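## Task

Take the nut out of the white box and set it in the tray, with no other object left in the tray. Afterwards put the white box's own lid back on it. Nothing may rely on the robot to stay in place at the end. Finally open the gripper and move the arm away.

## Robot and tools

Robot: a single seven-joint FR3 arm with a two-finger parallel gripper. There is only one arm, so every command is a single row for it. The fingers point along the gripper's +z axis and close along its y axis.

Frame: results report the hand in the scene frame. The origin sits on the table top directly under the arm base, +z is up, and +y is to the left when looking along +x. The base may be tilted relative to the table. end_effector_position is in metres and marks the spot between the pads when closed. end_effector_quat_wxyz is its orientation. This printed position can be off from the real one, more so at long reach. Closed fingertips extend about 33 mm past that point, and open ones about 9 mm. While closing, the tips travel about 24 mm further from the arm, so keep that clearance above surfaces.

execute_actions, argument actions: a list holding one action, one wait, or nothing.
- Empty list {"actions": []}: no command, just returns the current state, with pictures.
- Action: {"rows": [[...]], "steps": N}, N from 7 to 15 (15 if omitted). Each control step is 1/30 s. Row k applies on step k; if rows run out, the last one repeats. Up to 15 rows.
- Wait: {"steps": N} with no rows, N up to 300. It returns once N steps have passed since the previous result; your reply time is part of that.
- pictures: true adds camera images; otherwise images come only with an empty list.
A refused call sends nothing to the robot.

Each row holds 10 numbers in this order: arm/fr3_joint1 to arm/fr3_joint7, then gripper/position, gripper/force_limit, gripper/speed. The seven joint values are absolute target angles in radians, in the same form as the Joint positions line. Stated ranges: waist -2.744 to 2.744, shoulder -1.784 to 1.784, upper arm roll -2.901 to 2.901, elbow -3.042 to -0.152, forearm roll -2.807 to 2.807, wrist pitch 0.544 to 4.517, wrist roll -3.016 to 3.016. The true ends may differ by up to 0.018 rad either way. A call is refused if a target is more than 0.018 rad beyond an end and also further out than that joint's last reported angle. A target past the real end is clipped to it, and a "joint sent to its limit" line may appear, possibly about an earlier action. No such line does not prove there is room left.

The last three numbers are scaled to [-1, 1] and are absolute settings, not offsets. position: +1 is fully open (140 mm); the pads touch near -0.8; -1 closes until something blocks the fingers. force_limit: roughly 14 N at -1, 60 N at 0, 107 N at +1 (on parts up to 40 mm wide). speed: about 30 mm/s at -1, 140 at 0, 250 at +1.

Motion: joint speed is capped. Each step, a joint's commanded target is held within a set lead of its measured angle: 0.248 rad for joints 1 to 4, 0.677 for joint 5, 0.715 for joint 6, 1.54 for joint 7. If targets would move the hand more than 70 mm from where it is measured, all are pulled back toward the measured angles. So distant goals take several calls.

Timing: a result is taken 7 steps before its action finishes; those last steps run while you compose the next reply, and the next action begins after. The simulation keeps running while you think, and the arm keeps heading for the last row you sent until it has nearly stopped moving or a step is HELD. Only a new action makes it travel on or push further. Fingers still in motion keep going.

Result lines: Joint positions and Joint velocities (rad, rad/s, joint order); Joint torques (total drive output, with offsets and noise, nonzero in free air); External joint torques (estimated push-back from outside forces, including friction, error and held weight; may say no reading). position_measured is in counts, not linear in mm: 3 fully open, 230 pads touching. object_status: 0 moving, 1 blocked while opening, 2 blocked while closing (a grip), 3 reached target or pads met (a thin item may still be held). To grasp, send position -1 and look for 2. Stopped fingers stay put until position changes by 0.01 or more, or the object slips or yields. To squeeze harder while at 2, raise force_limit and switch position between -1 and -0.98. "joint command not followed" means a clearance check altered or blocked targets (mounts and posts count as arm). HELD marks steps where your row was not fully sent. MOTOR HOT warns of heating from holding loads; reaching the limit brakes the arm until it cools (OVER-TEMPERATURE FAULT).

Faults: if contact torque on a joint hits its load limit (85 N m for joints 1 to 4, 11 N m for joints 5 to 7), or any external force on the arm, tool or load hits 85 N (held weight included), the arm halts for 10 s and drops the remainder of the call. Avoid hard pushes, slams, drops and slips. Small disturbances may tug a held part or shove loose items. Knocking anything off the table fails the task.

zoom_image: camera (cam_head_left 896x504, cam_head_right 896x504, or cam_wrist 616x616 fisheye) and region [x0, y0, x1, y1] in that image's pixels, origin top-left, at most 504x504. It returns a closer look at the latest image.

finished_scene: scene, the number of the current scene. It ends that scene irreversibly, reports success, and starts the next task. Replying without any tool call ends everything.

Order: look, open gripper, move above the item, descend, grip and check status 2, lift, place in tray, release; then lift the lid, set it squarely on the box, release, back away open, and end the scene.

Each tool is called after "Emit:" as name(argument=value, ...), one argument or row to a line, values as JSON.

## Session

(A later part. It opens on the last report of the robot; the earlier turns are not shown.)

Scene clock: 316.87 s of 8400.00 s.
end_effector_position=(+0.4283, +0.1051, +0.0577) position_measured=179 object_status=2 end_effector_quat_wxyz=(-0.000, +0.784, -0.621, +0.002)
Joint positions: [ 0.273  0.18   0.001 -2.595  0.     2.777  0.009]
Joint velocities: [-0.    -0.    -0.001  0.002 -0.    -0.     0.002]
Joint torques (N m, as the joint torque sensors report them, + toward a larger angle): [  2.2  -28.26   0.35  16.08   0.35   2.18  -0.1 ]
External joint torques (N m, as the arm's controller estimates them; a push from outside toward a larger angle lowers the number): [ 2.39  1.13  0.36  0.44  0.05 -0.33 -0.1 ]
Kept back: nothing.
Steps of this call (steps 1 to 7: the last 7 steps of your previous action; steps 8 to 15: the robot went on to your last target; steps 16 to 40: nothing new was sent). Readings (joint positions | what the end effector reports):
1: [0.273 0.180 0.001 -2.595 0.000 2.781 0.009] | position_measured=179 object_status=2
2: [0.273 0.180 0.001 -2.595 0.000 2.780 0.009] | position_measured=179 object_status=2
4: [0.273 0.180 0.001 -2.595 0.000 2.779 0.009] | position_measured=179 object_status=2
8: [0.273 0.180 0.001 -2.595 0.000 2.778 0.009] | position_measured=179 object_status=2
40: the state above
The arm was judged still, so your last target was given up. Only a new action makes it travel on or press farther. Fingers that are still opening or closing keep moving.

Emit:
execute_actions(
  actions=[
    {"rows":[[0.275,0.184,0,-2.593,0,2.78,0.008,-1,-0.3,0],[0.275,0.186,0,-2.593,0,2.782,0.008,-1,-0.3,0],[0.275,0.188,0,-2.592,0,2.783,0.008,-1,-0.3,0],[0.275,0.189,0,-2.592,0,2.784,0.008,-1,-0.3,0],[0.275,0.19,0,-2.592,0,2.785,0.008,-1,-0.3,0],[0.275,0.191,0,-2.592,0,2.786,0.008,-1,-0.3,0],[0.275,0.192,0,-2.591,0,2.787,0.008,-1,-0.3,0],[0.275,0.193,0,-2.591,0,2.788,0.008,-1,-0.3,0],[0.275,0.194,0,-2.591,0,2.788,0.008,-1,-0.3,0],[0.275,0.195,0,-2.591,0,2.789,0.008,-1,-0.3,0],[0.275,0.196,0,-2.591,0,2.79,0.008,-1,-0.3,0],[0.275,0.197,0,-2.59,0,2.79,0.008,-1,-0.3,0],[0.275,0.198,0,-2.59,0,2.791,0.008,-1,-0.3,0],[0.275,0.199,0,-2.59,0,2.791,0.008,-1,-0.3,0],[0.275,0.2,0,-2.59,0,2.792,0.008,-1,-0.3,0]],"steps":15},
  ],
)

Emit:
execute_actions(
  actions=[
    {"steps":30},
  ],
)

Scene clock: 317.70 s of 8400.00 s.
end_effector_position=(+0.4281, +0.1051, +0.0552) position_measured=179 object_status=2 end_effector_quat_wxyz=(+0.000, +0.784, -0.621, +0.002)
Joint positions: [ 0.273  0.188  0.001 -2.593  0.     2.782  0.009]
Joint velocities: [-0.001  0.024  0.001  0.016 -0.     0.028 -0.001]
Joint torques (N m, as the joint torque sensors report them, + toward a larger angle): [  1.57 -27.32  -1.02  14.7    0.32   2.71  -0.07]
External joint torques (N m, as the arm's controller estimates them; a push from outside toward a larger angle lowers the number): [ 1.69  1.88 -1.08 -0.25  0.03  0.35 -0.07]
Steps of this call (steps 1 to 17: nothing new was sent; steps 18 to 25: the first 8 steps of this action). Readings (joint positions | what the end effector reports):
18: [0.273 0.181 0.001 -2.595 0.000 2.777 0.009] | position_measured=179 object_status=2
19: [0.273 0.181 0.001 -2.595 0.000 2.778 0.009] | position_measured=179 object_status=2
21: [0.273 0.184 0.001 -2.594 0.000 2.779 0.009] | position_measured=179 object_status=2
25: the state above

Scene clock: 318.70 s of 8400.00 s.
end_effector_position=(+0.4312, +0.1058, +0.0549) position_measured=179 object_status=2 end_effector_quat_wxyz=(-0.002, +0.784, -0.621, +0.004)
Joint positions: [ 0.273  0.193  0.001 -2.59   0.     2.79   0.009]
Joint velocities: [ 0.     0.    -0.001 -0.    -0.    -0.001 -0.   ]
Joint torques (N m, as the joint torque sensors report them, + toward a larger angle): [  1.73 -24.66  -1.14  14.4    0.38   2.91  -0.1 ]
External joint torques (N m, as the arm's controller estimates them; a push from outside toward a larger angle lowers the number): [ 1.83  4.99 -1.23 -1.05  0.09  0.4  -0.1 ]
Kept back: nothing.
Steps of this call (steps 1 to 7: the last 7 steps of your previous action; steps 8 to 15: the robot went on to your last target; steps 16 to 30: nothing new was sent). Readings (joint positions | what the end effector reports):
1: [0.273 0.189 0.001 -2.593 0.000 2.782 0.009] | position_measured=179 object_status=2
2: [0.273 0.189 0.001 -2.593 0.000 2.783 0.009] | position_measured=179 object_status=2
4: [0.273 0.190 0.001 -2.592 0.000 2.785 0.009] | position_measured=179 object_status=2
8: [0.273 0.192 0.001 -2.590 0.000 2.787 0.009] | position_measured=179 object_status=2
30: the state above
The arm was judged still, so your last target was given up. Only a new action makes it travel on or press farther. Fingers that are still opening or closing keep moving.

Emit:
zoom_image(
  camera="cam_head_left",
  region=[390,225,450,275],
)

Emit:
execute_actions(
  actions=[],
)

Emit:
zoom_image(
  camera="cam_head_left",
  region=[390,225,450,275],
)

Emit:
zoom_image(
  camera="cam_wrist",
  region=[270,270,360,360],
)

Region (390, 225, 450, 275) of cam_head_left's 896x504 image, scaled by 8.400, with more detail than that image has.

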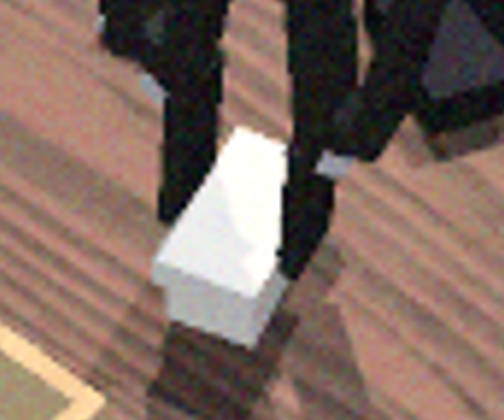

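Scene clock: 319.20 s of 8400.00 s.
end_effector_position=(+0.4312, +0.1058, +0.0549) position_measured=179 object_status=2 end_effector_quat_wxyz=(-0.002, +0.784, -0.621, +0.004)
Joint positions: [ 0.273  0.193  0.001 -2.59   0.     2.79   0.009]
Joint velocities: [-0.001 -0.     0.    -0.    -0.001  0.    -0.001]
Joint torques (N m, as the joint torque sensors report them, + toward a larger angle): [  1.8  -25.18  -1.06  14.71   0.36   2.94  -0.12]
External joint torques (N m, as the arm's controller estimates them; a push from outside toward a larger angle lowers the number): [ 1.85  4.47 -1.19 -0.73  0.08  0.43 -0.12]
Kept back: nothing.
Steps of this call (steps 1 to 15: nothing new was sent). Readings (joint positions | what the end effector reports):
1: [0.273 0.193 0.001 -2.590 0.000 2.790 0.009] | position_measured=179 object_status=2
2: [0.273 0.193 0.001 -2.590 0.000 2.790 0.009] | position_measured=179 object_status=2
4: [0.273 0.193 0.001 -2.590 0.000 2.790 0.009] | position_measured=179 object_status=2
8: [0.273 0.193 0.001 -2.590 0.000 2.790 0.009] | position_measured=179 object_status=2
15: the state above

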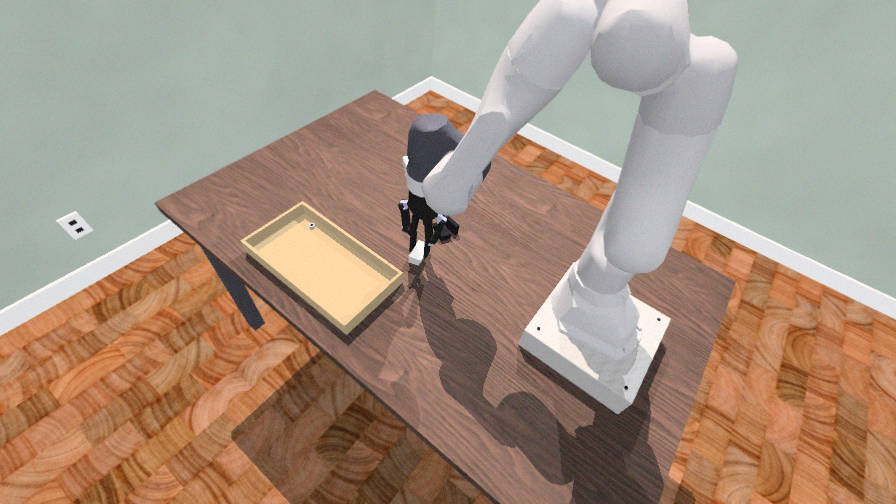

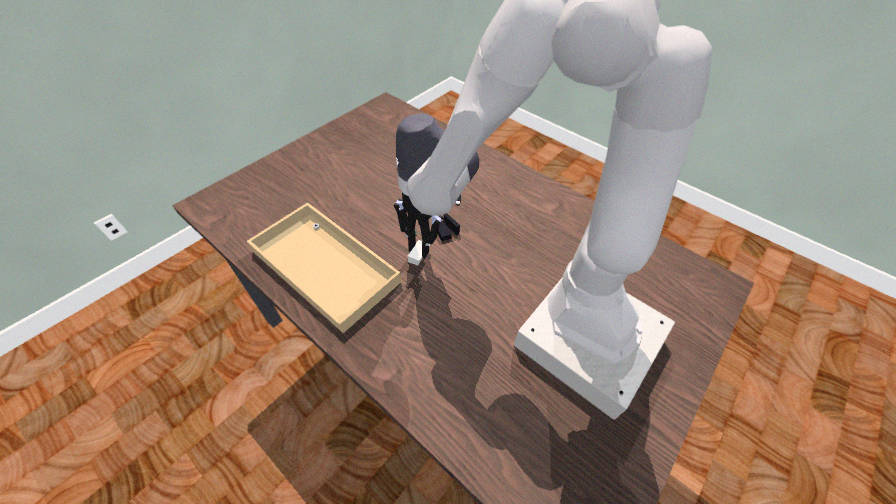

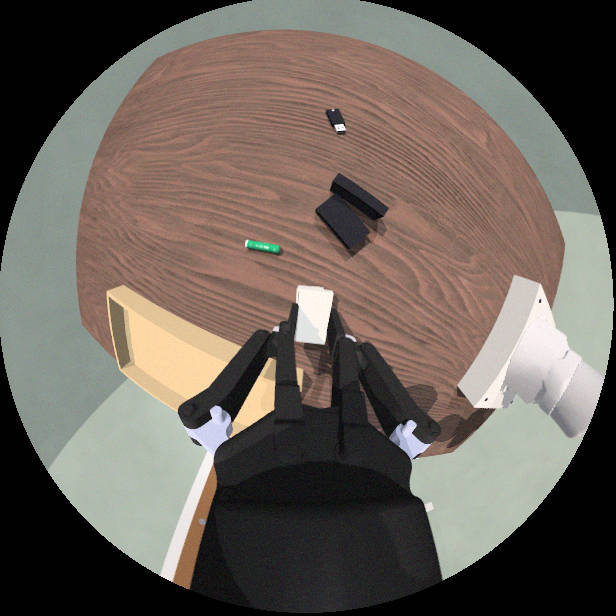

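Region (390, 225, 450, 275) of cam_head_left's 896x504 image, scaled by 8.400, with more detail than that image has.

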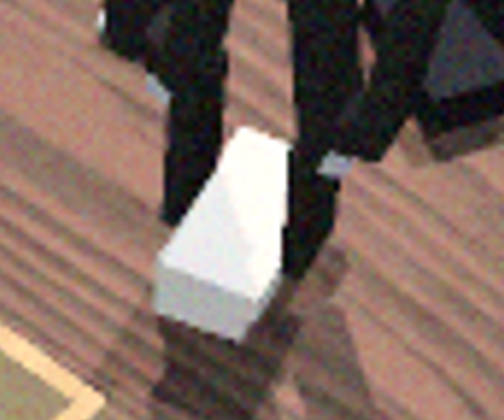

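Region (270, 270, 360, 360) of cam_wrist's 616x616 image, scaled by 5.600, with more detail than that image has.

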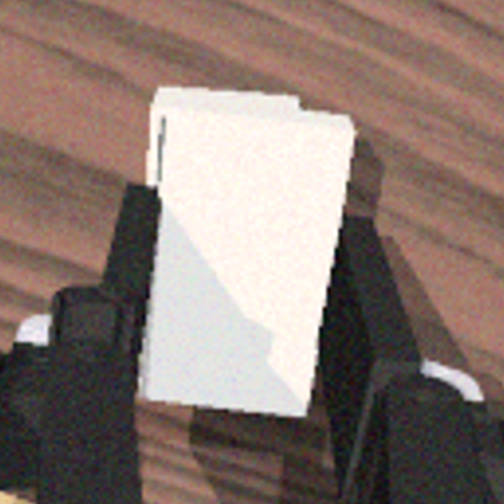

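Emit:
execute_actions(
  actions=[
    {"rows":[[0.275,0.188,0,-2.59,0,2.788,0.008,-1,-0.3,0],[0.275,0.184,0,-2.59,0,2.782,0.008,-1,-0.3,0],[0.272,0.182,0,-2.59,0,2.776,0.008,-1,-0.3,0],[0.269,0.182,0,-2.59,0,2.774,0.008,-1,-0.3,0],[0.266,0.182,0,-2.59,0,2.774,0.008,-1,-0.3,0]],"steps":15},
  ],
)

Emit:
execute_actions(
  actions=[
    {"steps":30},
  ],
  pictures=true,
)

Emit:
zoom_image(
  camera="cam_wrist",
  region=[270,270,360,360],
)

Emit:
zoom_image(
  camera="cam_head_left",
  region=[390,225,450,275],
)

Scene clock: 320.03 s of 8400.00 s.
end_effector_position=(+0.4318, +0.1044, +0.0581) position_measured=179 object_status=2 end_effector_quat_wxyz=(-0.002, +0.783, -0.622, +0.004)
Joint positions: [ 0.269  0.184  0.001 -2.59   0.     2.781  0.009]
Joint velocities: [-0.015 -0.004 -0.     0.    -0.001 -0.024  0.001]
Joint torques (N m, as the joint torque sensors report them, + toward a larger angle): [ -0.98 -30.57  -0.86  14.32   0.37   2.17  -0.12]
External joint torques (N m, as the arm's controller estimates them; a push from outside toward a larger angle lowers the number): [-1.16 -1.23 -1.23 -1.16  0.11 -0.33 -0.12]
Steps of this call (steps 1 to 17: nothing new was sent; steps 18 to 25: the first 8 steps of this action). Readings (joint positions | what the end effector reports):
18: [0.273 0.192 0.001 -2.590 0.000 2.790 0.009] | position_measured=179 object_status=2
19: [0.273 0.191 0.001 -2.590 0.000 2.789 0.009] | position_measured=179 object_status=2
21: [0.273 0.187 0.001 -2.590 0.000 2.785 0.009] | position_measured=179 object_status=2
25: the state above

Scene clock: 321.03 s of 8400.00 s.
end_effector_position=(+0.4306, +0.1038, +0.0578) position_measured=179 object_status=2 end_effector_quat_wxyz=(-0.001, +0.783, -0.622, +0.002)
Joint positions: [ 0.269  0.184  0.001 -2.59   0.     2.776  0.009]
Joint velocities: [ 0.001  0.    -0.    -0.     0.    -0.     0.   ]
Joint torques (N m, as the joint torque sensors report them, + toward a larger angle): [ -0.95 -30.1   -0.94  13.07   0.29   2.24  -0.13]
External joint torques (N m, as the arm's controller estimates them; a push from outside toward a larger angle lowers the number): [-0.89 -0.55 -1.05 -2.57  0.   -0.26 -0.13]
Kept back: nothing.
Steps of this call (steps 1 to 7: the last 7 steps of your previous action; steps 8 to 15: the robot went on to your last target; steps 16 to 30: nothing new was sent). Readings (joint positions | what the end effector reports):
1: [0.269 0.184 0.001 -2.590 0.000 2.780 0.009] | position_measured=179 object_status=2
2: [0.269 0.184 0.001 -2.590 0.000 2.779 0.009] | position_measured=179 object_status=2
4: [0.269 0.184 0.001 -2.590 0.000 2.778 0.009] | position_measured=179 object_status=2
8: [0.269 0.184 0.001 -2.590 0.000 2.777 0.009] | position_measured=179 object_status=2
30: the state above
The arm was judged still, so your last target was given up. Only a new action makes it travel on or press farther. Fingers that are still opening or closing keep moving.

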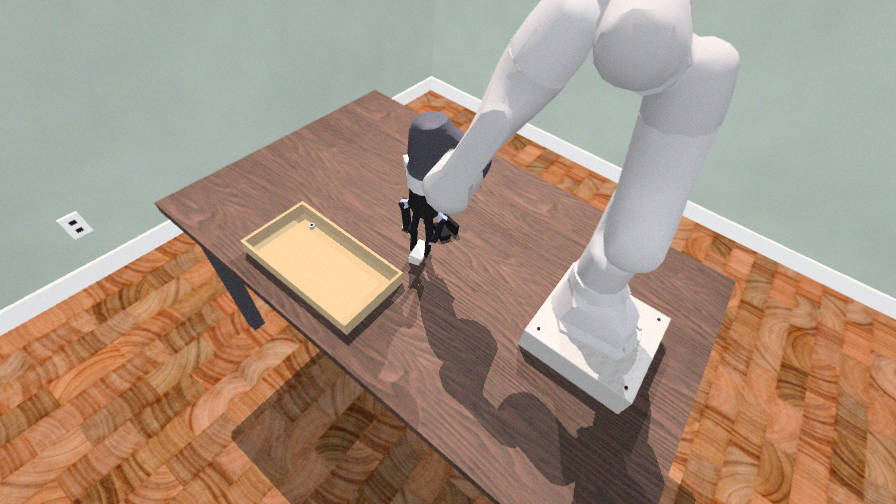

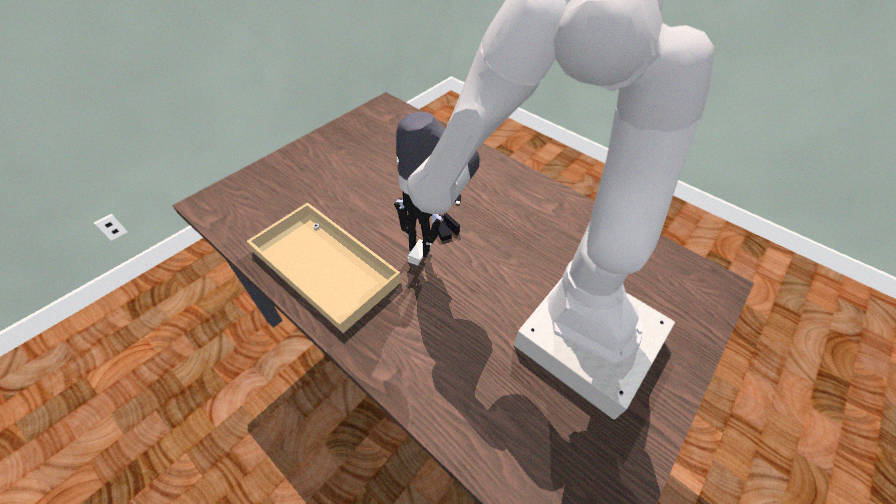

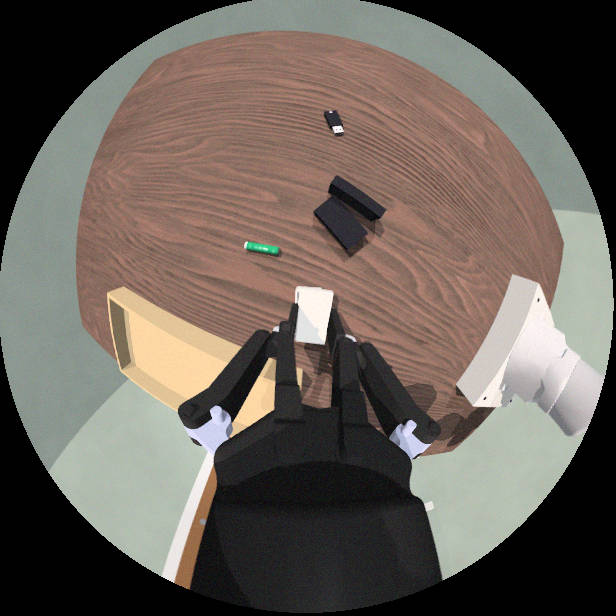

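Region (270, 270, 360, 360) of cam_wrist's 616x616 image, scaled by 5.600, with more detail than that image has.

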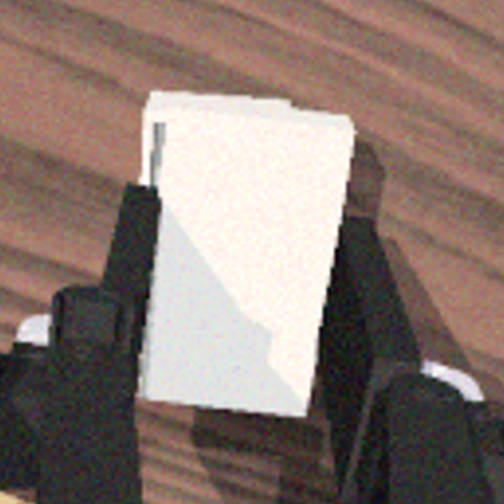

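Region (390, 225, 450, 275) of cam_head_left's 896x504 image, scaled by 8.400, with more detail than that image has.

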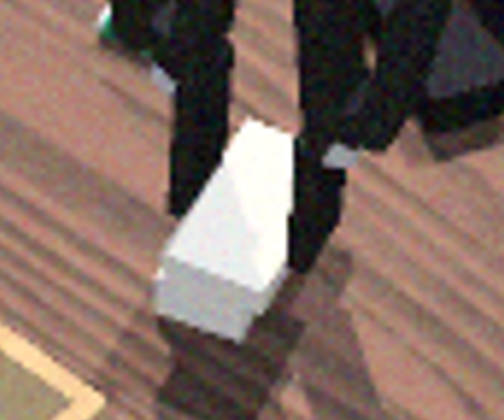

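Emit:
execute_actions(
  actions=[
    {"rows":[[0.264,0.184,0,-2.587,0,2.774,0.008,-1,-0.3,0],[0.262,0.187,0,-2.583,0,2.773,0.008,-1,-0.3,0],[0.261,0.19,0,-2.579,0,2.772,0.008,-1,-0.3,0],[0.261,0.193,0,-2.576,0,2.771,0.008,-1,-0.3,0]],"steps":15},
  ],
)

Emit:
execute_actions(
  actions=[
    {"steps":30},
  ],
  pictures=true,
)

Emit:
zoom_image(
  camera="cam_wrist",
  region=[270,270,360,360],
)

Emit:
zoom_image(
  camera="cam_head_left",
  region=[390,225,450,275],
)

Scene clock: 321.77 s of 8400.00 s.
end_effector_position=(+0.4349, +0.1026, +0.0578) position_measured=179 object_status=2 end_effector_quat_wxyz=(-0.001, +0.781, -0.624, +0.003)
Joint positions: [ 0.264  0.191  0.001 -2.579  0.     2.774  0.009]
Joint velocities: [-0.004  0.011  0.     0.013  0.002 -0.006 -0.001]
Joint torques (N m, as the joint torque sensors report them, + toward a larger angle): [ -0.84 -28.08  -0.8   16.07   0.24   2.3   -0.13]
External joint torques (N m, as the arm's controller estimates them; a push from outside toward a larger angle lowers the number): [-0.87  1.82 -1.02  0.5  -0.05 -0.19 -0.13]
Steps of this call (steps 1 to 14: nothing new was sent; steps 15 to 22: the first 8 steps of this action). Readings (joint positions | what the end effector reports):
15: [0.268 0.184 0.001 -2.590 0.000 2.776 0.009] | position_measured=179 object_status=2
16: [0.268 0.184 0.001 -2.589 0.000 2.776 0.009] | position_measured=179 object_status=2
18: [0.265 0.187 0.001 -2.584 0.000 2.775 0.009] | position_measured=179 object_status=2
22: the state above

Scene clock: 322.77 s of 8400.00 s.
end_effector_position=(+0.4349, +0.1025, +0.0576) position_measured=179 object_status=2 end_effector_quat_wxyz=(-0.001, +0.781, -0.624, +0.003)
Joint positions: [ 0.264  0.191  0.001 -2.578  0.     2.773  0.009]
Joint velocities: [ 0.  0.  0.  0. -0. -0.  0.]
Joint torques (N m, as the joint torque sensors report them, + toward a larger angle): [ -0.34 -29.    -0.27  16.33   0.36   2.15  -0.1 ]
External joint torques (N m, as the arm's controller estimates them; a push from outside toward a larger angle lowers the number): [-0.25  0.89 -0.36  0.62  0.07 -0.36 -0.1 ]
Kept back: nothing.
Steps of this call (steps 1 to 7: the last 7 steps of your previous action; steps 8 to 15: the robot went on to your last target; steps 16 to 30: nothing new was sent). Readings (joint positions | what the end effector reports):
1: [0.264 0.191 0.001 -2.579 0.000 2.774 0.009] | position_measured=179 object_status=2
2: [0.264 0.191 0.001 -2.578 0.000 2.774 0.009] | position_measured=179 object_status=2
4: [0.264 0.191 0.001 -2.578 0.000 2.774 0.009] | position_measured=179 object_status=2
8: [0.264 0.191 0.001 -2.578 0.000 2.774 0.009] | position_measured=179 object_status=2
30: the state above
The arm was judged still, so your last target was given up. Only a new action makes it travel on or press farther. Fingers that are still opening or closing keep moving.

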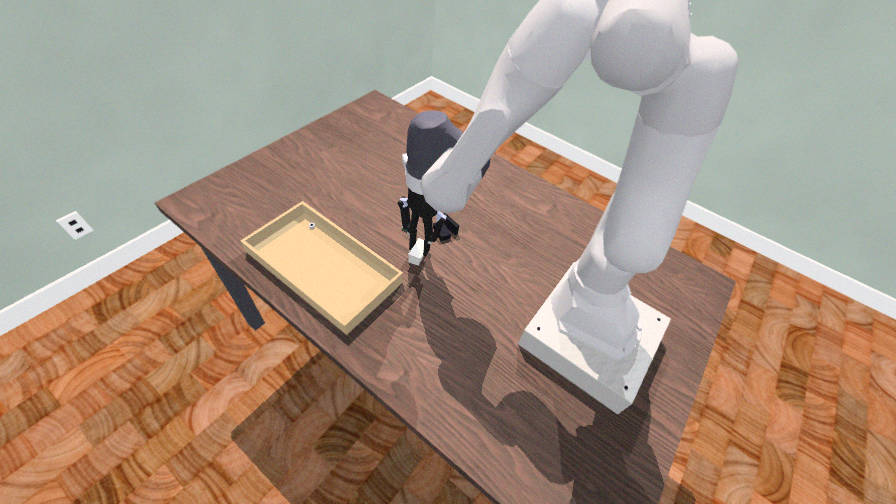

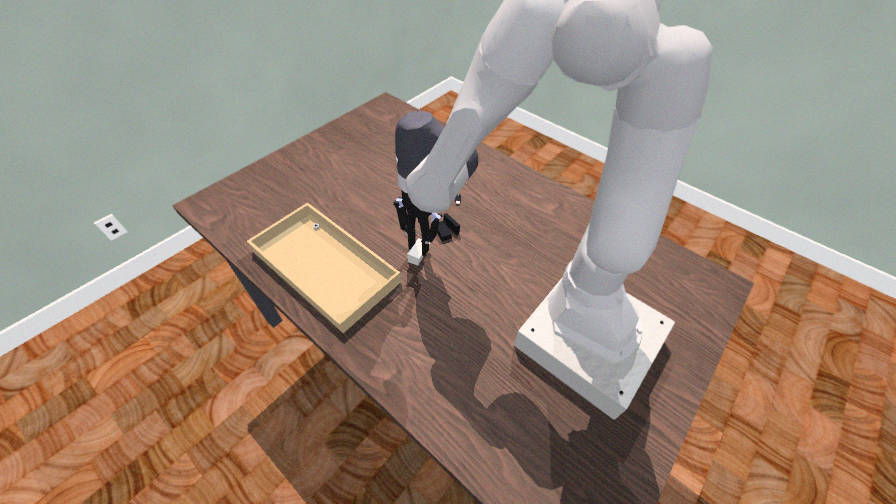

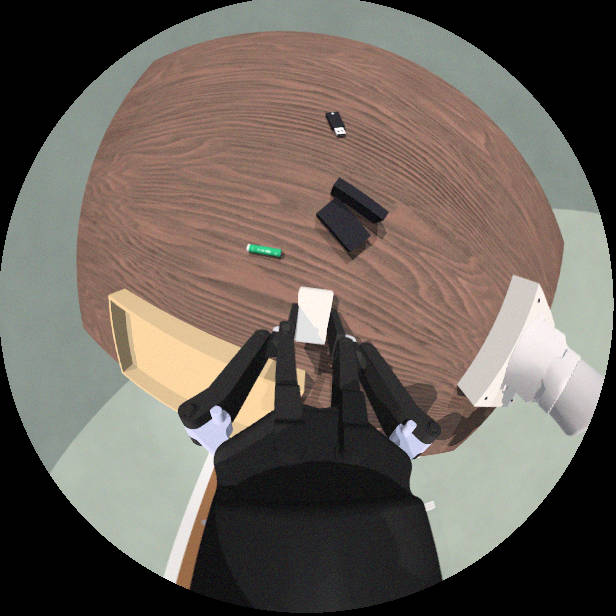

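Region (270, 270, 360, 360) of cam_wrist's 616x616 image, scaled by 5.600, with more detail than that image has.

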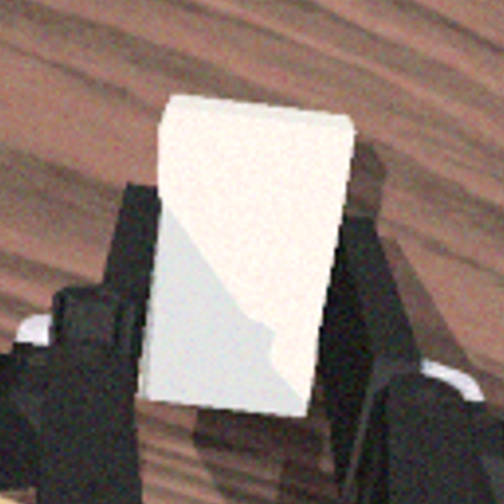

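Region (390, 225, 450, 275) of cam_head_left's 896x504 image, scaled by 8.400, with more detail than that image has.

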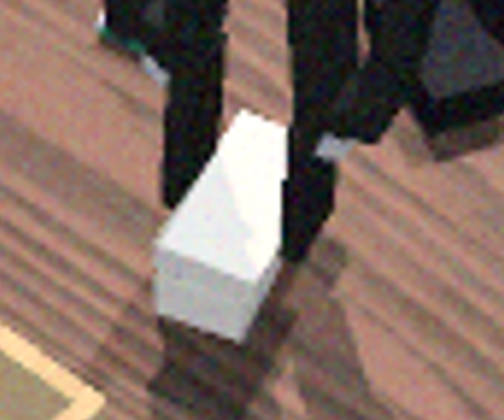

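Looks better aligned now. Descend gently.

Emit:
execute_actions(
  actions=[
    {"rows":[[0.261,0.195,0,-2.576,0,2.774,0.008,-1,-0.3,0],[0.261,0.197,0,-2.576,0,2.776,0.008,-1,-0.3,0],[0.261,0.199,0,-2.576,0,2.778,0.008,-1,-0.3,0],[0.261,0.2,0,-2.576,0,2.779,0.008,-1,-0.3,0],[0.261,0.201,0,-2.576,0,2.78,0.008,-1,-0.3,0],[0.261,0.202,0,-2.576,0,2.781,0.008,-1,-0.3,0],[0.261,0.203,0,-2.576,0,2.782,0.008,-1,-0.3,0],[0.261,0.204,0,-2.576,0,2.783,0.008,-1,-0.3,0],[0.261,0.205,0,-2.575,0,2.783,0.008,-1,-0.3,0],[0.261,0.206,0,-2.575,0,2.784,0.008,-1,-0.3,0],[0.261,0.207,0,-2.575,0,2.784,0.008,-1,-0.3,0],[0.261,0.208,0,-2.575,0,2.785,0.008,-1,-0.3,0],[0.261,0.209,0,-2.575,0,2.785,0.008,-1,-0.3,0],[0.261,0.21,0,-2.575,0,2.786,0.008,-1,-0.3,0],[0.261,0.211,0,-2.575,0,2.786,0.008,-1,-0.3,0]],"steps":15},
  ],
)

Emit:
execute_actions(
  actions=[
    {"steps":30},
  ],
  pictures=true,
)

Emit:
zoom_image(
  camera="cam_head_left",
  region=[390,225,450,275],
)

Scene clock: 323.50 s of 8400.00 s.
end_effector_position=(+0.4342, +0.1023, +0.0550) position_measured=179 object_status=2 end_effector_quat_wxyz=(-0.000, +0.781, -0.624, +0.002)
Joint positions: [ 0.264  0.198  0.001 -2.577  0.     2.777  0.009]
Joint velocities: [-0.001  0.008 -0.002  0.005 -0.     0.018  0.001]
Joint torques (N m, as the joint torque sensors report them, + toward a larger angle): [ -1.09 -27.02  -0.95  15.7    0.45   2.99  -0.06]
External joint torques (N m, as the arm's controller estimates them; a push from outside toward a larger angle lowers the number): [-0.89  2.59 -0.94  0.18  0.16  0.38 -0.06]
Steps of this call (steps 1 to 14: nothing new was sent; steps 15 to 22: the first 8 steps of this action). Readings (joint positions | what the end effector reports):
15: [0.264 0.192 0.001 -2.578 0.000 2.773 0.009] | position_measured=179 object_status=2
16: [0.264 0.192 0.001 -2.578 0.000 2.773 0.009] | position_measured=179 object_status=2
18: [0.264 0.195 0.001 -2.578 0.000 2.774 0.009] | position_measured=179 object_status=2
22: the state above

Scene clock: 324.50 s of 8400.00 s.
end_effector_position=(+0.4368, +0.1029, +0.0549) position_measured=179 object_status=2 end_effector_quat_wxyz=(-0.002, +0.781, -0.624, +0.004)
Joint positions: [ 0.264  0.202  0.001 -2.574  0.     2.783  0.009]
Joint velocities: [ 0.001 -0.    -0.    -0.    -0.001 -0.    -0.   ]
Joint torques (N m, as the joint torque sensors report them, + toward a larger angle): [ -0.48 -24.34  -1.17  13.49   0.27   2.98  -0.17]
External joint torques (N m, as the arm's controller estimates them; a push from outside toward a larger angle lowers the number): [-0.42  5.84 -1.31 -2.17 -0.02  0.45 -0.17]
Kept back: nothing.
Steps of this call (steps 1 to 7: the last 7 steps of your previous action; steps 8 to 15: the robot went on to your last target; steps 16 to 30: nothing new was sent). Readings (joint positions | what the end effector reports):
1: [0.264 0.199 0.001 -2.577 0.000 2.778 0.009] | position_measured=179 object_status=2
2: [0.264 0.199 0.001 -2.576 0.000 2.778 0.009] | position_measured=179 object_status=2
4: [0.264 0.200 0.001 -2.576 0.000 2.780 0.009] | position_measured=179 object_status=2
8: [0.264 0.201 0.001 -2.575 0.000 2.782 0.009] | position_measured=179 object_status=2
30: the state above
The arm was judged still, so your last target was given up. Only a new action makes it travel on or press farther. Fingers that are still opening or closing keep moving.

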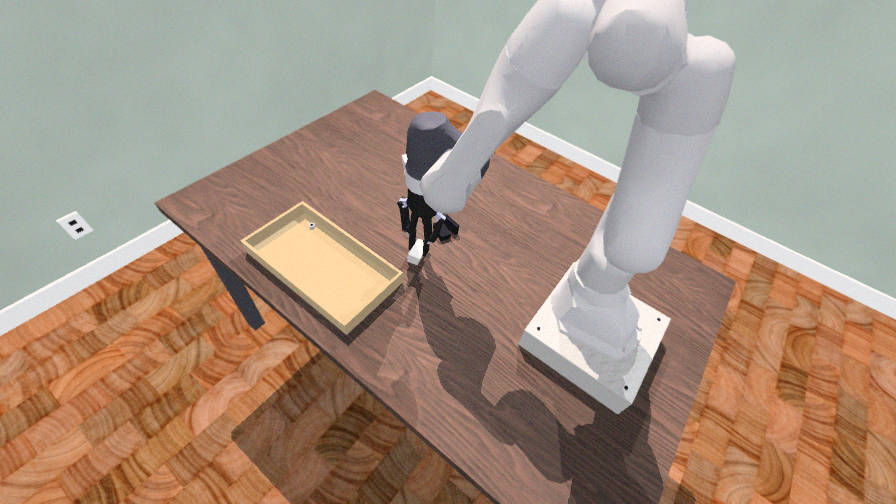

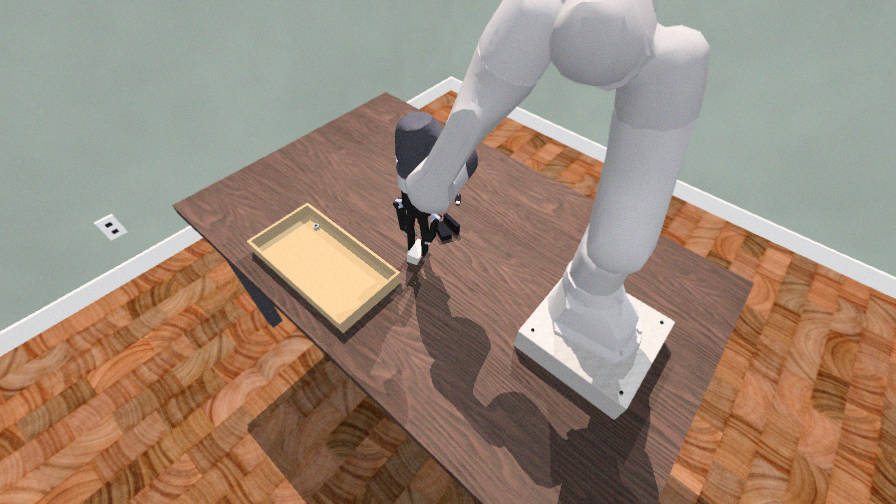

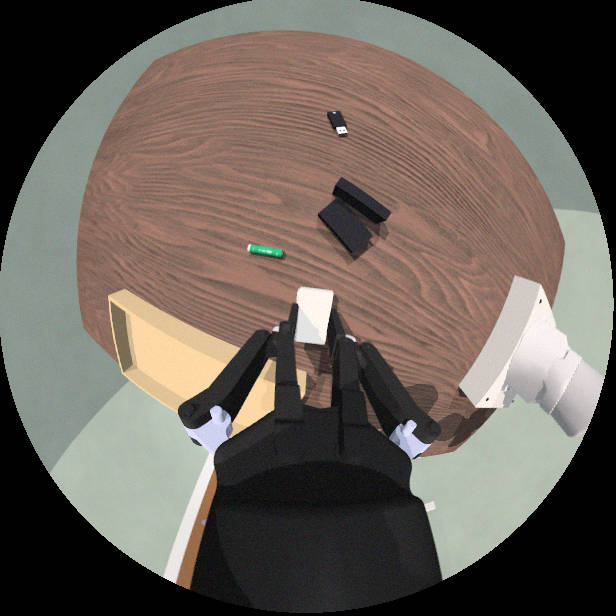

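Region (390, 225, 450, 275) of cam_head_left's 896x504 image, scaled by 8.400, with more detail than that image has.

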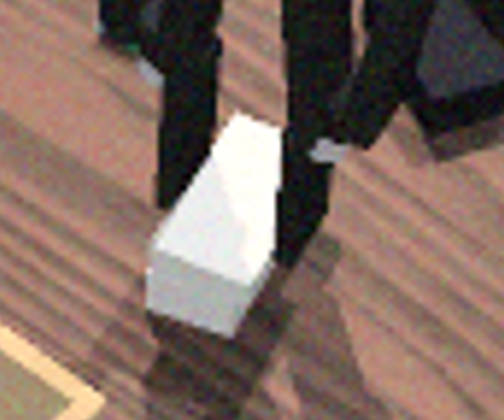

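Emit:
execute_actions(
  actions=[
    {"rows":[[0.264,0.197,0,-2.575,0,2.78,0.008,-1,-0.3,0],[0.264,0.194,0,-2.574,0,2.776,0.008,-1,-0.3,0],[0.266,0.194,0,-2.572,0,2.772,0.008,-1,-0.3,0],[0.269,0.196,0,-2.57,0,2.769,0.008,-1,-0.3,0],[0.272,0.198,0,-2.568,0,2.767,0.008,-1,-0.3,0]],"steps":15},
  ],
)

Emit:
execute_actions(
  actions=[
    {"steps":35},
  ],
  pictures=true,
)

Emit:
zoom_image(
  camera="cam_head_left",
  region=[390,225,450,275],
)

Emit:
zoom_image(
  camera="cam_head_right",
  region=[388,225,448,275],
)

Scene clock: 333.47 s of 8400.00 s.
end_effector_position=(+0.4373, +0.1051, +0.0573) position_measured=179 object_status=2 end_effector_quat_wxyz=(-0.002, +0.783, -0.622, +0.003)
Joint positions: [ 0.268  0.197  0.    -2.571  0.     2.774  0.009]
Joint velocities: [ 0.018 -0.001 -0.     0.009  0.    -0.028  0.001]
Joint torques (N m, as the joint torque sensors report them, + toward a larger angle): [  2.32 -29.26  -0.78  16.28   0.31   2.23  -0.06]
External joint torques (N m, as the arm's controller estimates them; a push from outside toward a larger angle lowers the number): [ 2.8   0.69 -0.47  0.7  -0.02 -0.27 -0.06]
Steps of this call (steps 1 to 90: nothing new was sent; then 5.70 s passed at rest; steps 91 to 98: the first 8 steps of this action). Readings (joint positions | what the end effector reports):
91: [0.264 0.201 0.001 -2.574 0.000 2.783 0.009] | position_measured=179 object_status=2
92: [0.264 0.200 0.001 -2.574 0.000 2.782 0.009] | position_measured=179 object_status=2
94: [0.264 0.198 0.001 -2.574 0.000 2.780 0.009] | position_measured=179 object_status=2
98: the state above

Scene clock: 334.63 s of 8400.00 s.
end_effector_position=(+0.4361, +0.1053, +0.0570) position_measured=179 object_status=2 end_effector_quat_wxyz=(-0.000, +0.783, -0.622, +0.002)
Joint positions: [ 0.269  0.197  0.    -2.57   0.     2.769  0.009]
Joint velocities: [-0.001  0.001  0.001  0.002  0.     0.    -0.   ]
Joint torques (N m, as the joint torque sensors report them, + toward a larger angle): [  1.82 -29.73  -1.02  15.4    0.22   2.29  -0.03]
External joint torques (N m, as the arm's controller estimates them; a push from outside toward a larger angle lowers the number): [ 1.85  0.31 -1.17 -0.35 -0.07 -0.22 -0.03]
Kept back: nothing.
Steps of this call (steps 1 to 7: the last 7 steps of your previous action; steps 8 to 15: the robot went on to your last target; steps 16 to 35: nothing new was sent). Readings (joint positions | what the end effector reports):
1: [0.269 0.197 0.000 -2.570 0.000 2.773 0.009] | position_measured=179 object_status=2
2: [0.269 0.197 0.000 -2.570 0.000 2.773 0.009] | position_measured=179 object_status=2
4: [0.269 0.197 0.000 -2.570 0.000 2.772 0.009] | position_measured=179 object_status=2
8: [0.269 0.197 0.000 -2.570 0.000 2.770 0.009] | position_measured=179 object_status=2
35: the state above
The arm was judged still, so your last target was given up. Only a new action makes it travel on or press farther. Fingers that are still opening or closing keep moving.

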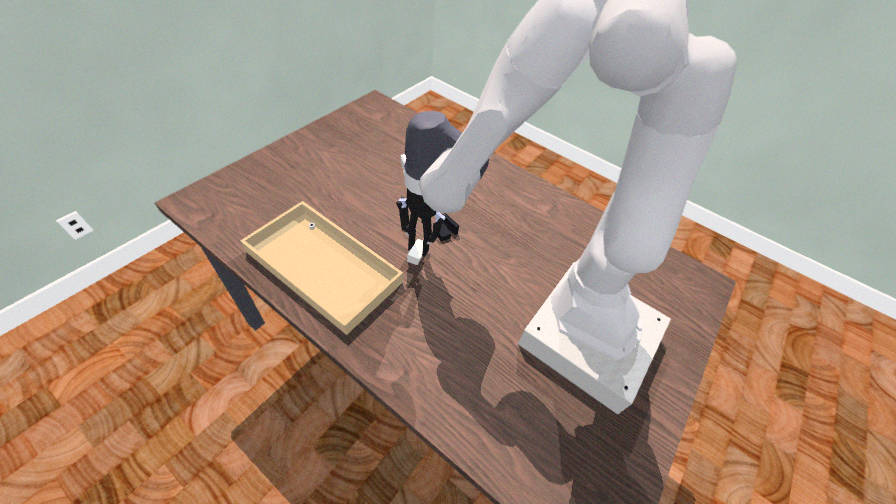

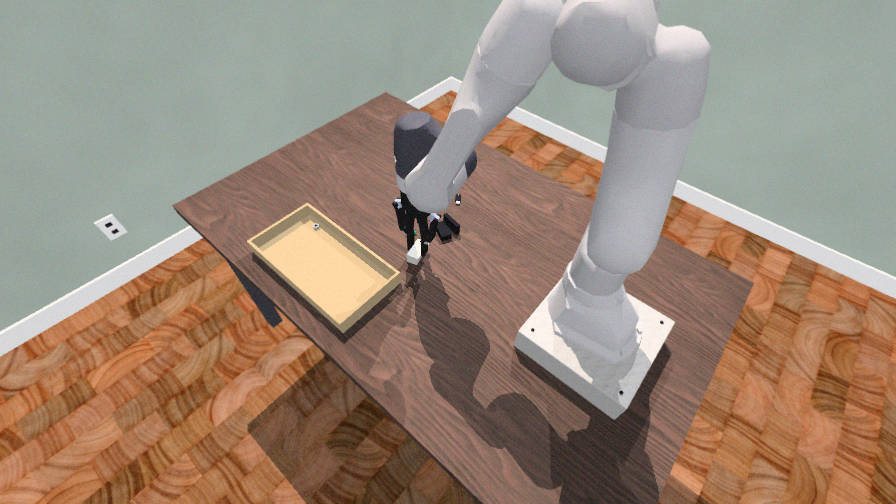

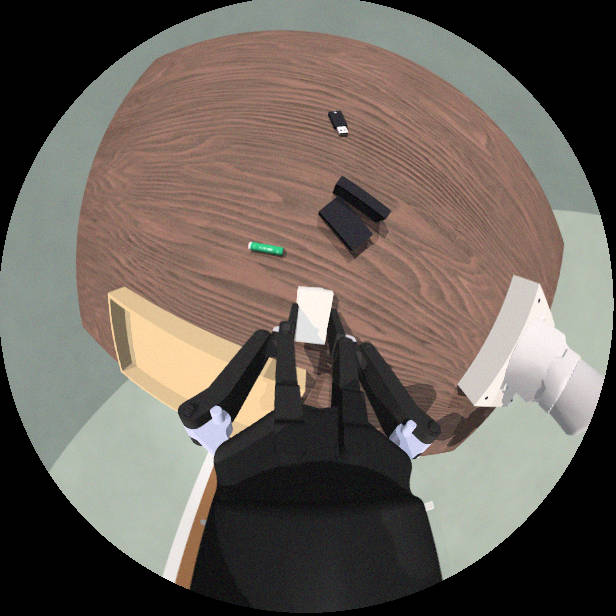

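Region (390, 225, 450, 275) of cam_head_left's 896x504 image, scaled by 8.400, with more detail than that image has.

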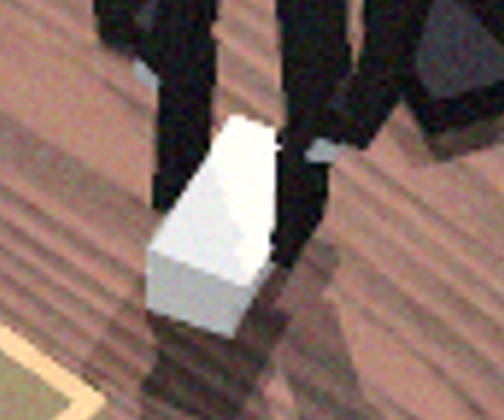

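Region (388, 225, 448, 275) of cam_head_right's 896x504 image, scaled by 8.400, with more detail than that image has.

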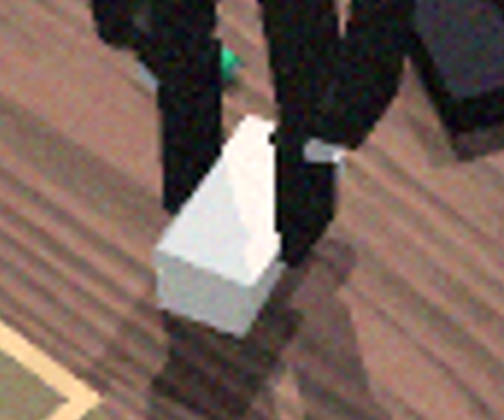

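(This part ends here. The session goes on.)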